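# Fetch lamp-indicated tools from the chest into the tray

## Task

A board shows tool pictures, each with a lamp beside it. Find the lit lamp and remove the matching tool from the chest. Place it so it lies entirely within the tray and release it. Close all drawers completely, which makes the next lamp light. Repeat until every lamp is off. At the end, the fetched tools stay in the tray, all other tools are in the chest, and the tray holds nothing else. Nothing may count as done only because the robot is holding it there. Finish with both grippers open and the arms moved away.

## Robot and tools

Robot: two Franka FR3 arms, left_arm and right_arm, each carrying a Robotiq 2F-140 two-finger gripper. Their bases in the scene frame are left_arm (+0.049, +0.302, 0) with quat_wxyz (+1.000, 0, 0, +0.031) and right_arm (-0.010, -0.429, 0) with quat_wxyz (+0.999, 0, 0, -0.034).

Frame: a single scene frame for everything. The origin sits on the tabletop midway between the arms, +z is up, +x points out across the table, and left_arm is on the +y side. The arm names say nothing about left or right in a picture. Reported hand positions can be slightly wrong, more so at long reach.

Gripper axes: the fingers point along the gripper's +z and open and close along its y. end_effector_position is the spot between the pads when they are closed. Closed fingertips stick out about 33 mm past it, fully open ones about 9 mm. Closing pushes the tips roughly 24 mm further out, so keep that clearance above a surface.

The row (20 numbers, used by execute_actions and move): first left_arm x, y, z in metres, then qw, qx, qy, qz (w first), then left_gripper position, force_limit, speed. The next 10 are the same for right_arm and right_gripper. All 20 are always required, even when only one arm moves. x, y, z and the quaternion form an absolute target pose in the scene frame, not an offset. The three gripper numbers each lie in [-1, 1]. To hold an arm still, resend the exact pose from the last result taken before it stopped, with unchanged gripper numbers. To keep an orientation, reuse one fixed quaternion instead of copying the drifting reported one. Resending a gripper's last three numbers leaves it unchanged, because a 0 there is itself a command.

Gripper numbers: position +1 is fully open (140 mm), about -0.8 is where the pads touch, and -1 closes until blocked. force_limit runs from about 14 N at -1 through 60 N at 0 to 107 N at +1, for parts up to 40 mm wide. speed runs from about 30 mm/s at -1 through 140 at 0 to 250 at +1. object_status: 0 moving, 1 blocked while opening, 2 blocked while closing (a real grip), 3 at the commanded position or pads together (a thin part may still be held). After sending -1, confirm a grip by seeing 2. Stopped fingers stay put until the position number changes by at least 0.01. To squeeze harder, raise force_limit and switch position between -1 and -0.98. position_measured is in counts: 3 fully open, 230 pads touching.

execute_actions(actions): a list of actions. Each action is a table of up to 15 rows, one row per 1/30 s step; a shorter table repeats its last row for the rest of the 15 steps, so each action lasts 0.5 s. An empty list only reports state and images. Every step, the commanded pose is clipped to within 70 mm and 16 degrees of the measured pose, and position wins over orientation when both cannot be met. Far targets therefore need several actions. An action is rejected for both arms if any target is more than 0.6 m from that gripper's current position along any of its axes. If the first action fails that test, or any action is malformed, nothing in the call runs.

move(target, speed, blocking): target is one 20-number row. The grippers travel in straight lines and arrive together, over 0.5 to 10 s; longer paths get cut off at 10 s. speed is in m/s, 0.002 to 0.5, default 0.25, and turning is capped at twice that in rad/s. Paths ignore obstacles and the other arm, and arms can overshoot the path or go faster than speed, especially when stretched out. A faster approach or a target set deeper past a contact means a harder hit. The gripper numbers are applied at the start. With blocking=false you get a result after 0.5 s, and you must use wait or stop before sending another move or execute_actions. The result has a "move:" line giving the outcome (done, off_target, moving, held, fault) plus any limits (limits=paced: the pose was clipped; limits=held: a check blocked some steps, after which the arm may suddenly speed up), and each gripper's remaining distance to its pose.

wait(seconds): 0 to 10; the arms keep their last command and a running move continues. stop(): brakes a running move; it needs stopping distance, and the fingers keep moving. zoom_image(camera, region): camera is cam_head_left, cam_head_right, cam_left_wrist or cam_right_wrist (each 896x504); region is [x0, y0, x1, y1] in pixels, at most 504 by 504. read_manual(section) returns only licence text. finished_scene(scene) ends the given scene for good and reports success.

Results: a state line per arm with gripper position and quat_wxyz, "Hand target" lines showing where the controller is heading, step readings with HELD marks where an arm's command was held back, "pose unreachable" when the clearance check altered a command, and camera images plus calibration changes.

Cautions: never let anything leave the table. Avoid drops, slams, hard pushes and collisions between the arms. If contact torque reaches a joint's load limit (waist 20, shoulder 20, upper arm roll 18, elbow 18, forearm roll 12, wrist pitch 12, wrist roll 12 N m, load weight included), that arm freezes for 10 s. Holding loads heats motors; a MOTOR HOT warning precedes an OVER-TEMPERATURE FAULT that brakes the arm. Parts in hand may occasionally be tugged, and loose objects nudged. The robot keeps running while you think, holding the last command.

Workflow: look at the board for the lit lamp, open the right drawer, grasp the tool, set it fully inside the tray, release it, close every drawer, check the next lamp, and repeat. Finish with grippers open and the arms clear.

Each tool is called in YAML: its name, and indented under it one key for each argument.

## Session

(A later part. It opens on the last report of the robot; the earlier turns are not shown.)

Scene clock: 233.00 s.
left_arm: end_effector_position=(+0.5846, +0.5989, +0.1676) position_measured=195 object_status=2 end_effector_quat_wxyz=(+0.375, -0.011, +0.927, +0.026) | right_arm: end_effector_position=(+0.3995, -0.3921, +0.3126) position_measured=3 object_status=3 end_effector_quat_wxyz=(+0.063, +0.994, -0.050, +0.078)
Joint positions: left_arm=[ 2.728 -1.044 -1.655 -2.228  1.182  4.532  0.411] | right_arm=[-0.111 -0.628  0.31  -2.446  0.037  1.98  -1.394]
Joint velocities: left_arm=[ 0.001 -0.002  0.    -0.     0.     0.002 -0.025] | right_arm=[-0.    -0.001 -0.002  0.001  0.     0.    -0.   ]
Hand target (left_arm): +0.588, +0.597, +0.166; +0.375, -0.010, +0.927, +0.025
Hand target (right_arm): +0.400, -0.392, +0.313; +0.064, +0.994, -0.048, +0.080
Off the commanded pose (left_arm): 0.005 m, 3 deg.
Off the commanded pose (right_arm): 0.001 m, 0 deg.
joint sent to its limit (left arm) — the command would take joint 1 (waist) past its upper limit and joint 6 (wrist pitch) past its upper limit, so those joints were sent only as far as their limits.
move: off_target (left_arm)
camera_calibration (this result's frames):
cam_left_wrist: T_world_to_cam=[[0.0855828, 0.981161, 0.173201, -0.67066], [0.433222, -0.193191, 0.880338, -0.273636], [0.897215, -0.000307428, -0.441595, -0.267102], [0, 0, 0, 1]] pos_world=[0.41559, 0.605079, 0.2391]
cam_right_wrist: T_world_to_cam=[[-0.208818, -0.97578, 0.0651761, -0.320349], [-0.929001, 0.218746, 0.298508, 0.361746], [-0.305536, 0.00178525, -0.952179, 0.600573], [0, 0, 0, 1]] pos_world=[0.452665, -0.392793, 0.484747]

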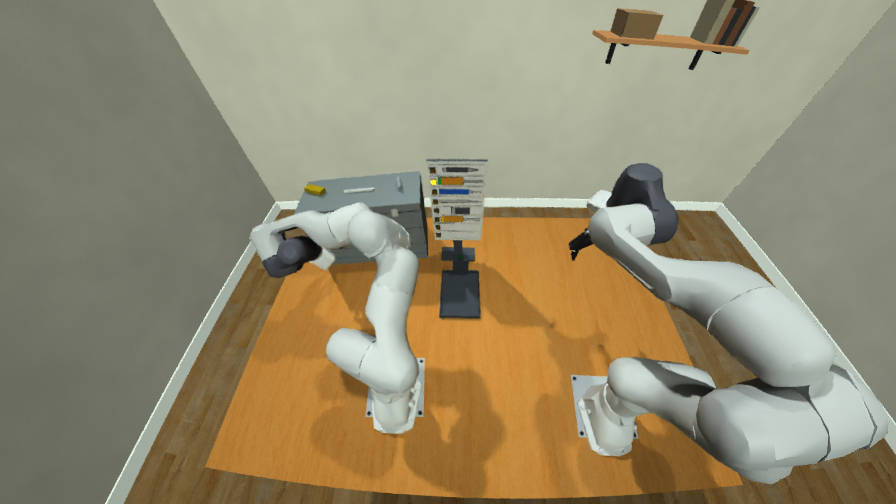

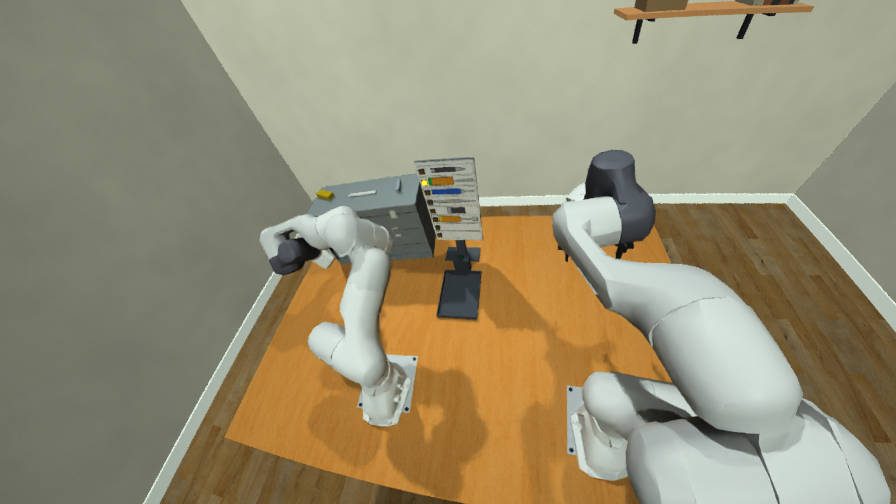

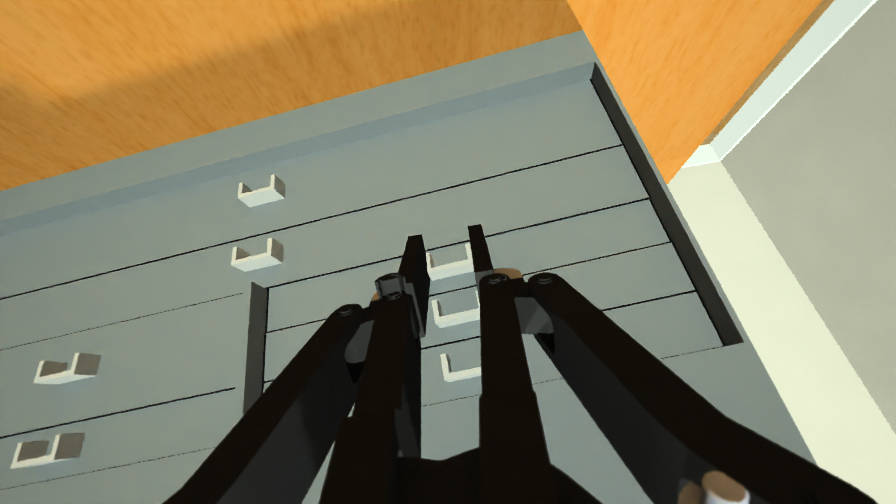

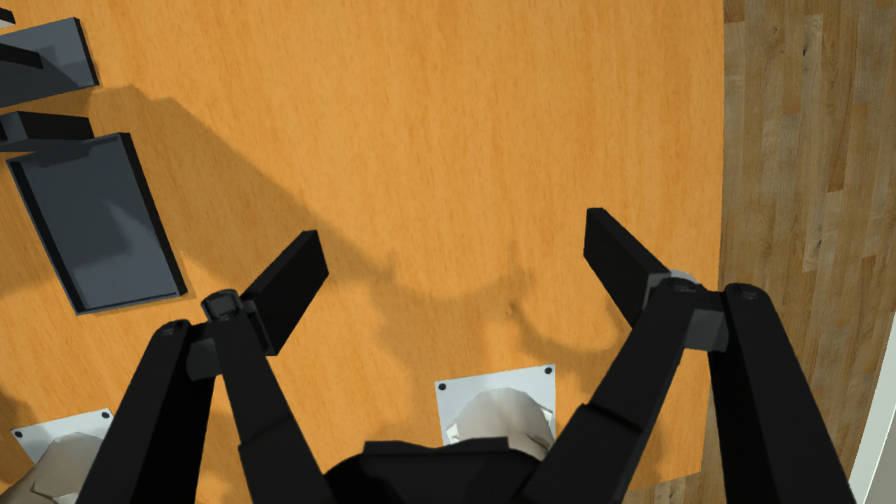

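move:
  target: [0.55,0.6,0.168,0.383,0,0.924,0,0.3,0.5,0,0.4,-0.392,0.313,0.064,0.994,-0.048,0.08,1,0,0]
  speed: 0.1

move:
  target: [0.55,0.474,0.145,0.383,0,0.924,0,0.3,0.5,0,0.4,-0.392,0.313,0.064,0.994,-0.048,0.08,1,0,0]
  speed: 0.1

move:
  target: [0.597,0.474,0.145,0.383,0,0.924,0,0.3,0.5,0,0.4,-0.392,0.313,0.064,0.994,-0.048,0.08,1,0,0]
  speed: 0.05

move:
  target: [0.597,0.474,0.145,0.383,0,0.924,0,-1,0.5,0,0.4,-0.392,0.313,0.064,0.994,-0.048,0.08,1,0,0]

Scene clock: 234.17 s.
left_arm: end_effector_position=(+0.5521, +0.5994, +0.1688) position_measured=91 object_status=3 end_effector_quat_wxyz=(+0.376, -0.019, +0.926, +0.026) | right_arm: end_effector_position=(+0.3995, -0.3921, +0.3126) position_measured=3 object_status=3 end_effector_quat_wxyz=(+0.063, +0.994, -0.050, +0.078)
Joint positions: left_arm=[ 2.728 -0.981 -1.644 -2.328  1.213  4.533  0.498] | right_arm=[-0.111 -0.628  0.31  -2.446  0.037  1.98  -1.394]
Joint velocities: left_arm=[ 0.001  0.001  0.001 -0.001  0.002 -0.001  0.032] | right_arm=[ 0.001  0.001  0.     0.    -0.001 -0.    -0.001]
Hand target (left_arm): +0.550, +0.600, +0.169; +0.375, -0.012, +0.926, +0.028
Hand target (right_arm): +0.400, -0.392, +0.313; +0.064, +0.994, -0.048, +0.080
Off the commanded pose (left_arm): 0.002 m, 4 deg.
Off the commanded pose (right_arm): 0.001 m, 0 deg.
joint sent to its limit (left arm) — the command would take joint 1 (waist) past its upper limit and joint 6 (wrist pitch) past its upper limit, so those joints were sent only as far as their limits.
move: off_target (left_arm)
camera_calibration (this result's frames):
cam_left_wrist: T_world_to_cam=[[0.0706578, 0.98343, 0.166954, -0.660718], [0.432821, -0.181022, 0.883118, -0.267971], [0.898707, 0.00986213, -0.43844, -0.244872], [0, 0, 0, 1]] pos_world=[0.382736, 0.603676, 0.239598]
cam_right_wrist: T_world_to_cam=[[-0.208813, -0.975781, 0.0651791, -0.320352], [-0.929002, 0.218742, 0.298507, 0.361745], [-0.305535, 0.00178065, -0.952179, 0.60057], [0, 0, 0, 1]] pos_world=[0.452664, -0.392791, 0.484747]

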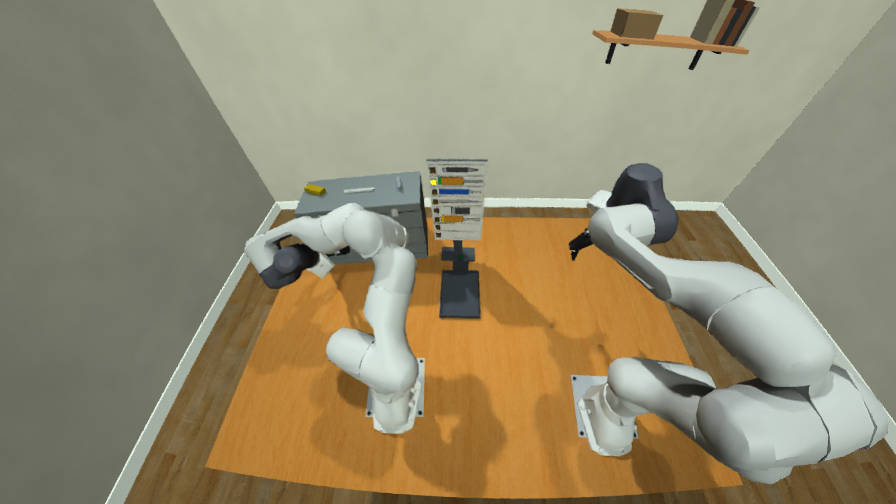

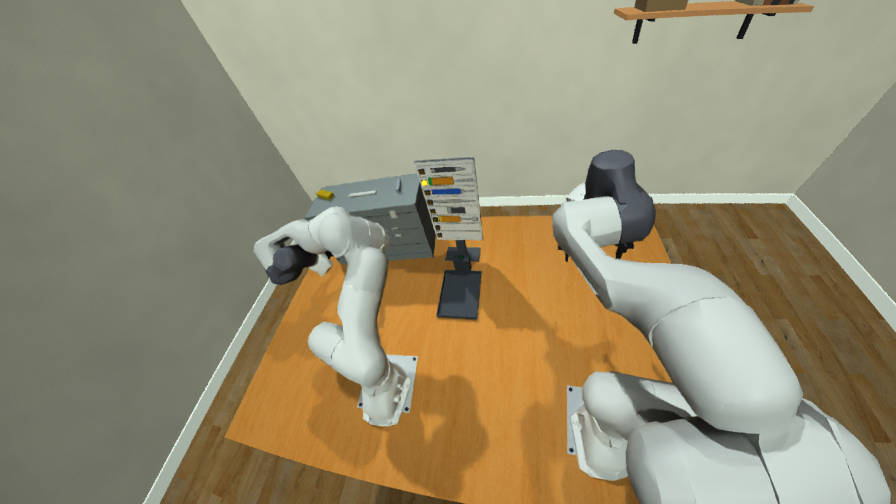

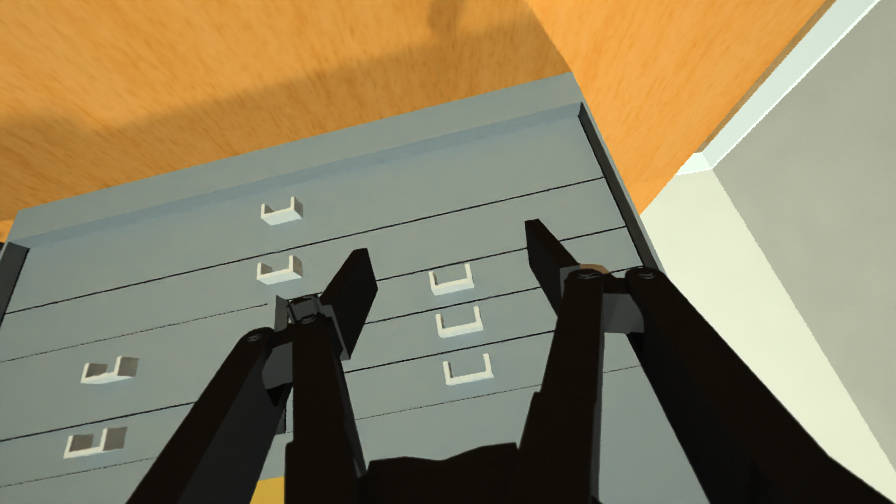

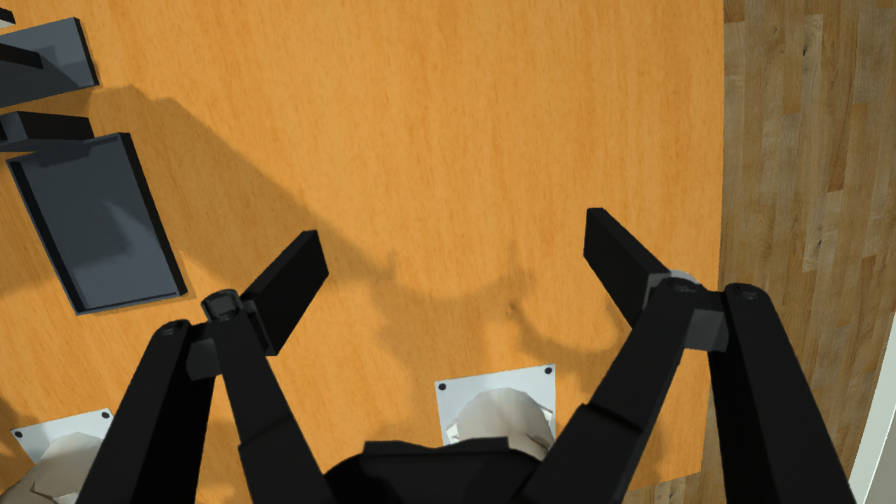

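Scene clock: 235.77 s.
left_arm: end_effector_position=(+0.5480, +0.4732, +0.1460) position_measured=91 object_status=3 end_effector_quat_wxyz=(+0.383, -0.001, +0.924, -0.003) | right_arm: end_effector_position=(+0.3995, -0.3921, +0.3126) position_measured=3 object_status=3 end_effector_quat_wxyz=(+0.063, +0.994, -0.050, +0.078)
Joint positions: left_arm=[ 2.379 -0.981 -1.598 -2.62   1.104  4.525  0.539] | right_arm=[-0.111 -0.628  0.31  -2.446  0.037  1.98  -1.394]
Joint velocities: left_arm=[-0.001 -0.007  0.005 -0.008 -0.015 -0.     0.003] | right_arm=[-0.001  0.001  0.    -0.001 -0.001  0.001 -0.001]
Hand target (left_arm): +0.548, +0.475, +0.147; +0.384, +0.001, +0.923, +0.002
Hand target (right_arm): +0.400, -0.392, +0.313; +0.064, +0.994, -0.048, +0.080
Off the commanded pose (left_arm): 0.002 m, 0 deg.
Off the commanded pose (right_arm): 0.001 m, 0 deg.
move: done
camera_calibration (this result's frames):
cam_left_wrist: T_world_to_cam=[[0.122771, 0.984009, 0.129047, -0.555751], [0.410947, -0.168764, 0.895902, -0.264584], [0.903355, -0.0569593, -0.425095, -0.222793], [0, 0, 0, 1]] pos_world=[0.378221, 0.489521, 0.214051]
cam_right_wrist: T_world_to_cam=[[-0.20881, -0.975782, 0.0651803, -0.320352], [-0.929003, 0.218739, 0.298508, 0.361744], [-0.305536, 0.00177878, -0.952179, 0.600568], [0, 0, 0, 1]] pos_world=[0.452664, -0.39279, 0.484746]

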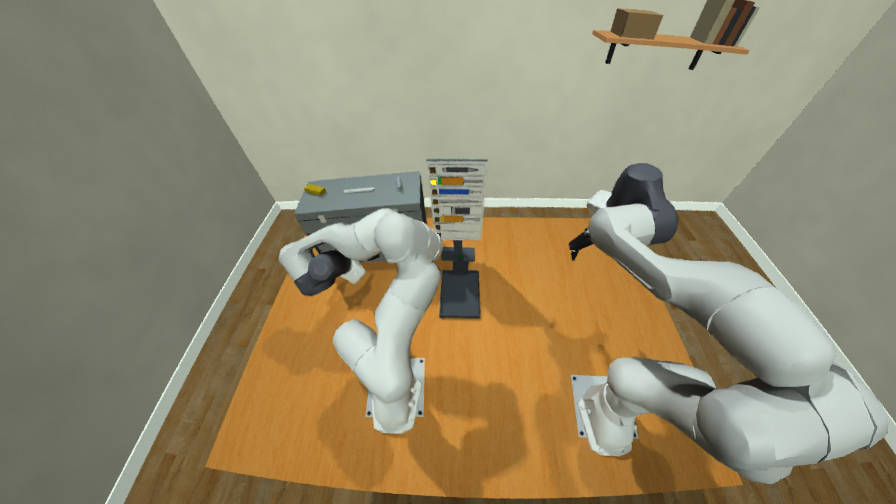

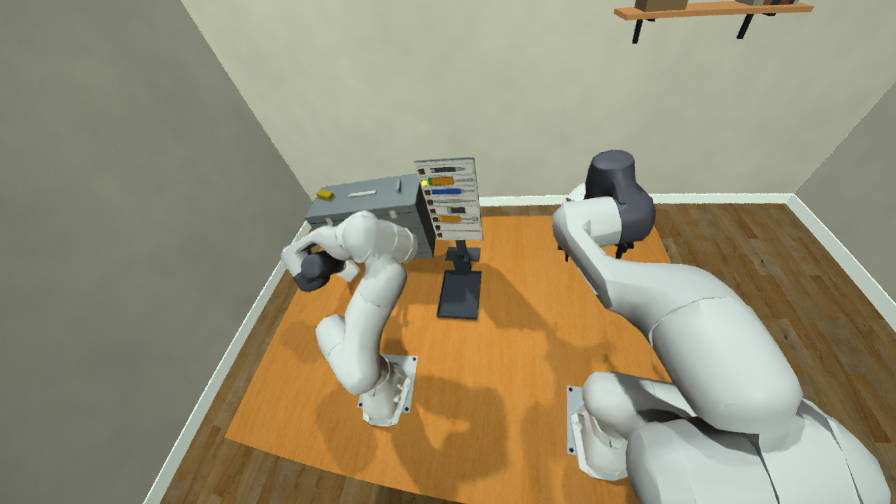

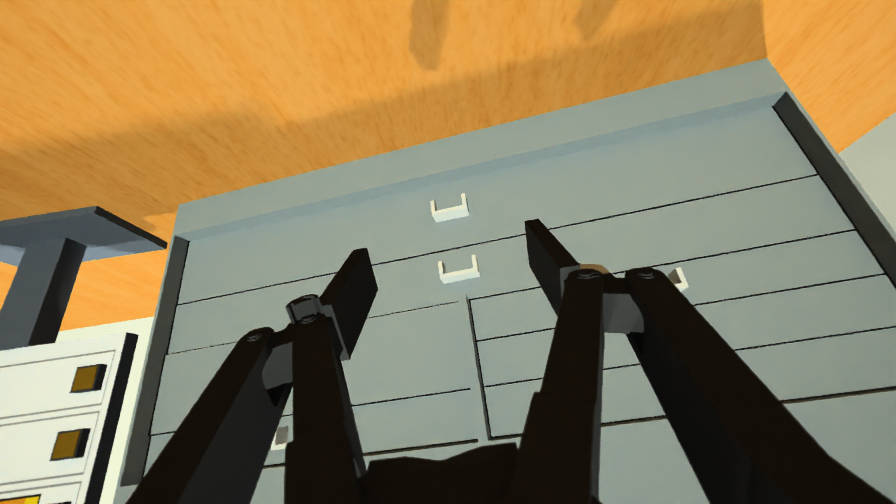

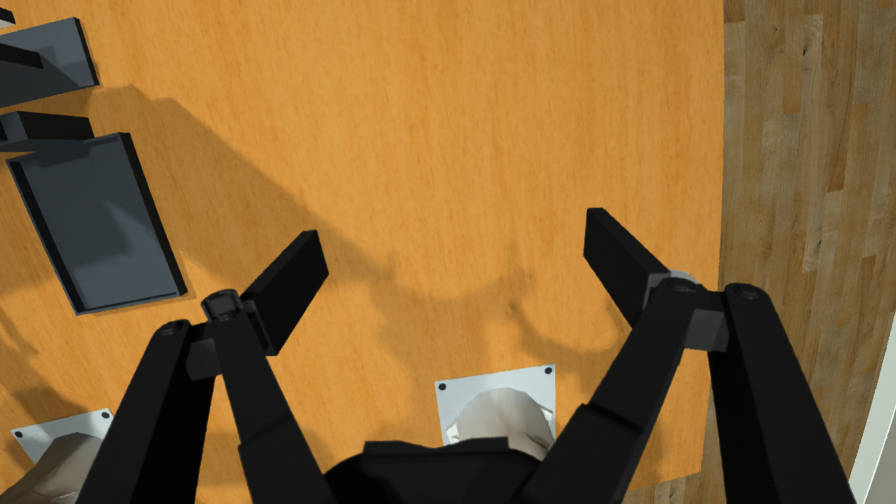

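Scene clock: 237.17 s.
left_arm: end_effector_position=(+0.5955, +0.4716, +0.1442) position_measured=91 object_status=3 end_effector_quat_wxyz=(+0.382, +0.008, +0.924, +0.001) | right_arm: end_effector_position=(+0.3995, -0.3921, +0.3126) position_measured=3 object_status=3 end_effector_quat_wxyz=(+0.063, +0.994, -0.050, +0.078)
Joint positions: left_arm=[ 2.388 -0.975 -1.649 -2.485  1.095  4.438  0.455] | right_arm=[-0.111 -0.628  0.31  -2.446  0.037  1.98  -1.394]
Joint velocities: left_arm=[ 0.002  0.007 -0.     0.001  0.002 -0.015 -0.026] | right_arm=[-0.001  0.001 -0.002 -0.    -0.001 -0.     0.   ]
Hand target (left_arm): +0.597, +0.473, +0.144; +0.382, +0.000, +0.924, -0.000
Hand target (right_arm): +0.400, -0.392, +0.313; +0.064, +0.994, -0.048, +0.080
Off the commanded pose (left_arm): 0.003 m, 1 deg.
Off the commanded pose (right_arm): 0.001 m, 0 deg.
move: done
camera_calibration (this result's frames):
cam_left_wrist: T_world_to_cam=[[0.136114, 0.980419, 0.142308, -0.567945], [0.410726, -0.186564, 0.892467, -0.273762], [0.901542, -0.0630277, -0.428077, -0.262231], [0, 0, 0, 1]] pos_world=[0.426158, 0.489223, 0.212891]
cam_right_wrist: T_world_to_cam=[[-0.208806, -0.975782, 0.0651828, -0.320355], [-0.929003, 0.218736, 0.298508, 0.361742], [-0.305537, 0.00177513, -0.952179, 0.600566], [0, 0, 0, 1]] pos_world=[0.452663, -0.392789, 0.484745]

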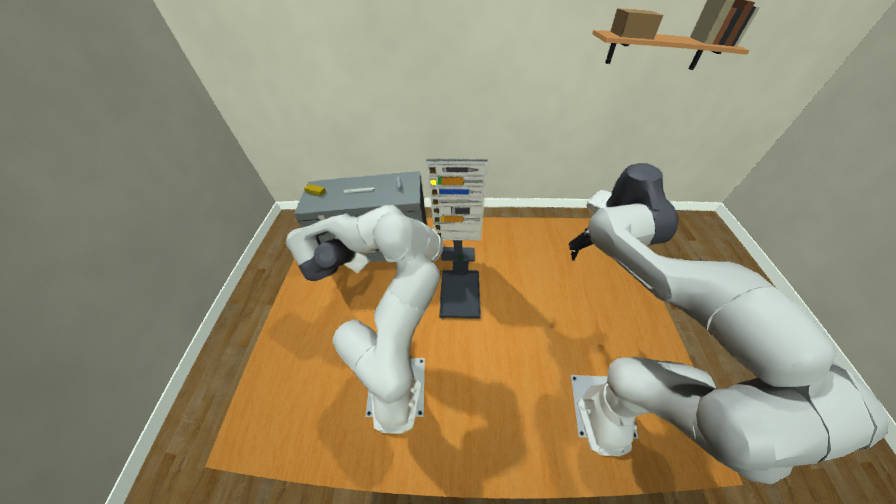

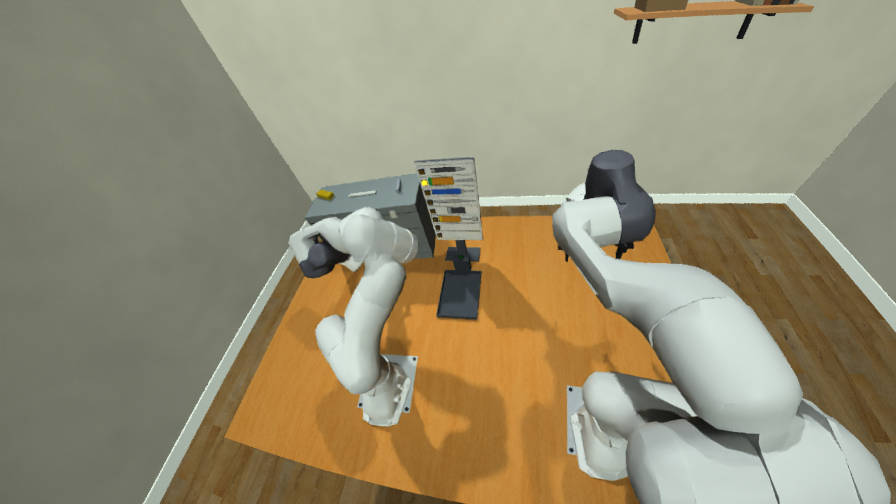

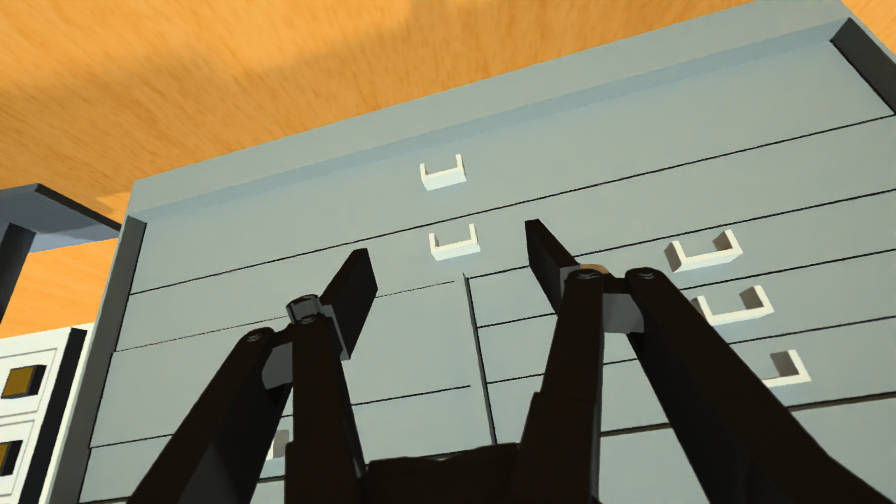

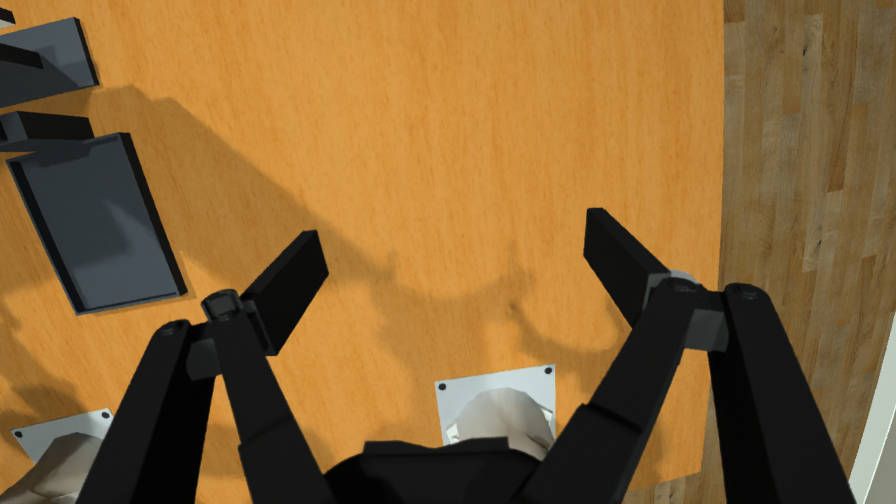

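Scene clock: 238.00 s.
left_arm: end_effector_position=(+0.5938, +0.4756, +0.1448) position_measured=230 object_status=3 end_effector_quat_wxyz=(+0.382, +0.002, +0.924, +0.001) | right_arm: end_effector_position=(+0.3995, -0.3921, +0.3126) position_measured=3 object_status=3 end_effector_quat_wxyz=(+0.063, +0.994, -0.050, +0.078)
Joint positions: left_arm=[ 2.394 -0.969 -1.648 -2.486  1.098  4.434  0.451] | right_arm=[-0.111 -0.628  0.31  -2.446  0.037  1.98  -1.394]
Joint velocities: left_arm=[-0.001 -0.001 -0.     0.001  0.    -0.     0.   ] | right_arm=[ 0.001 -0.     0.    -0.002 -0.001  0.     0.002]
Hand target (left_arm): +0.597, +0.474, +0.145; +0.383, +0.000, +0.924, -0.000
Hand target (right_arm): +0.400, -0.392, +0.313; +0.064, +0.994, -0.048, +0.080
Off the commanded pose (left_arm): 0.004 m, 0 deg.
Off the commanded pose (right_arm): 0.001 m, 0 deg.
move: off_target (left_arm)
camera_calibration (this result's frames):
cam_left_wrist: T_world_to_cam=[[0.124315, 0.982619, 0.137862, -0.565114], [0.41297, -0.177572, 0.893266, -0.278645], [0.90222, -0.0541133, -0.427867, -0.26487], [0, 0, 0, 1]] pos_world=[0.424295, 0.49148, 0.213482]
cam_right_wrist: T_world_to_cam=[[-0.208801, -0.975783, 0.0651854, -0.320357], [-0.929005, 0.218732, 0.298507, 0.361741], [-0.305537, 0.00177096, -0.952179, 0.600564], [0, 0, 0, 1]] pos_world=[0.452662, -0.392787, 0.484744]

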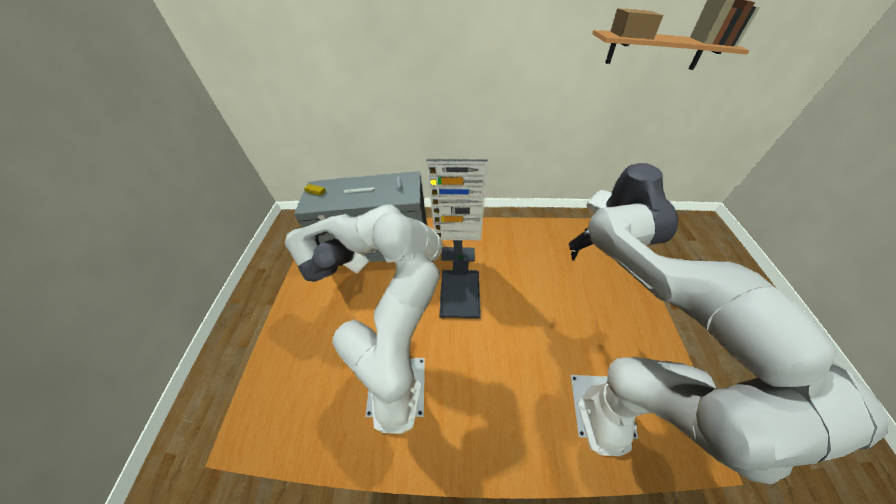

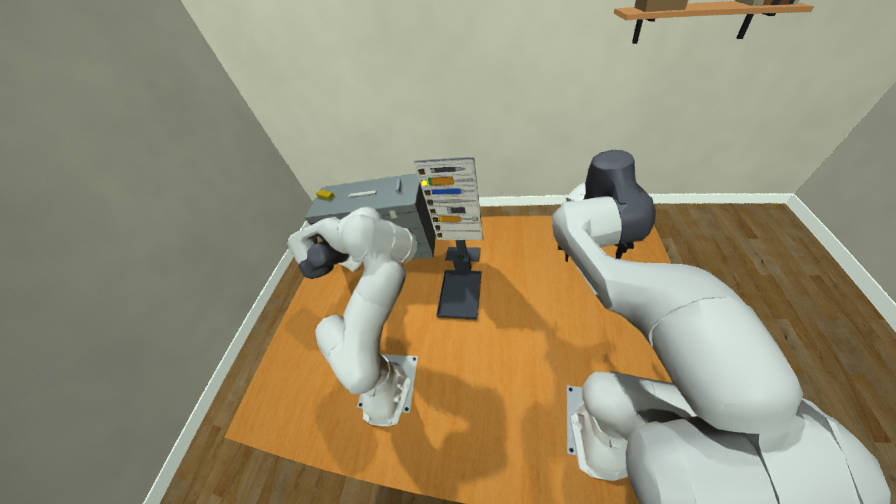

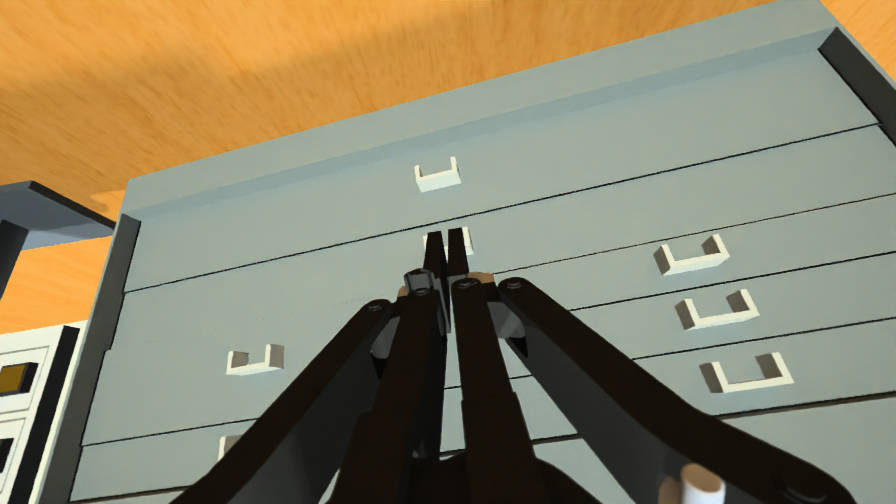

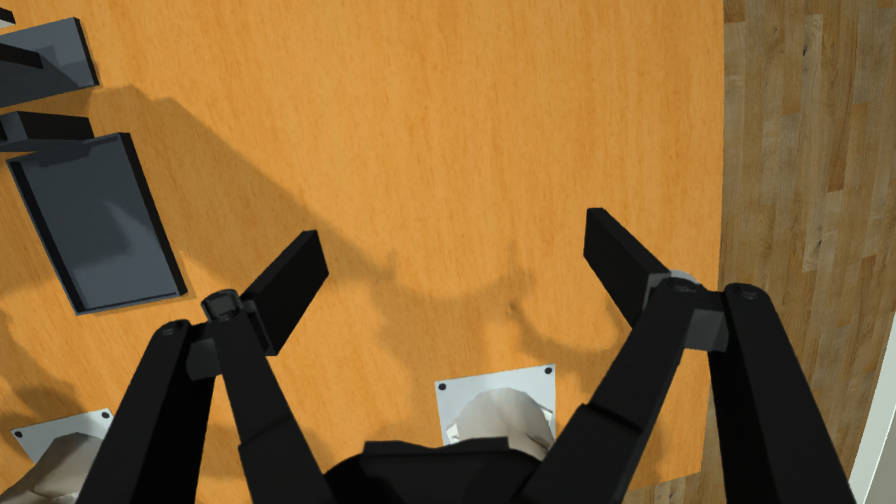

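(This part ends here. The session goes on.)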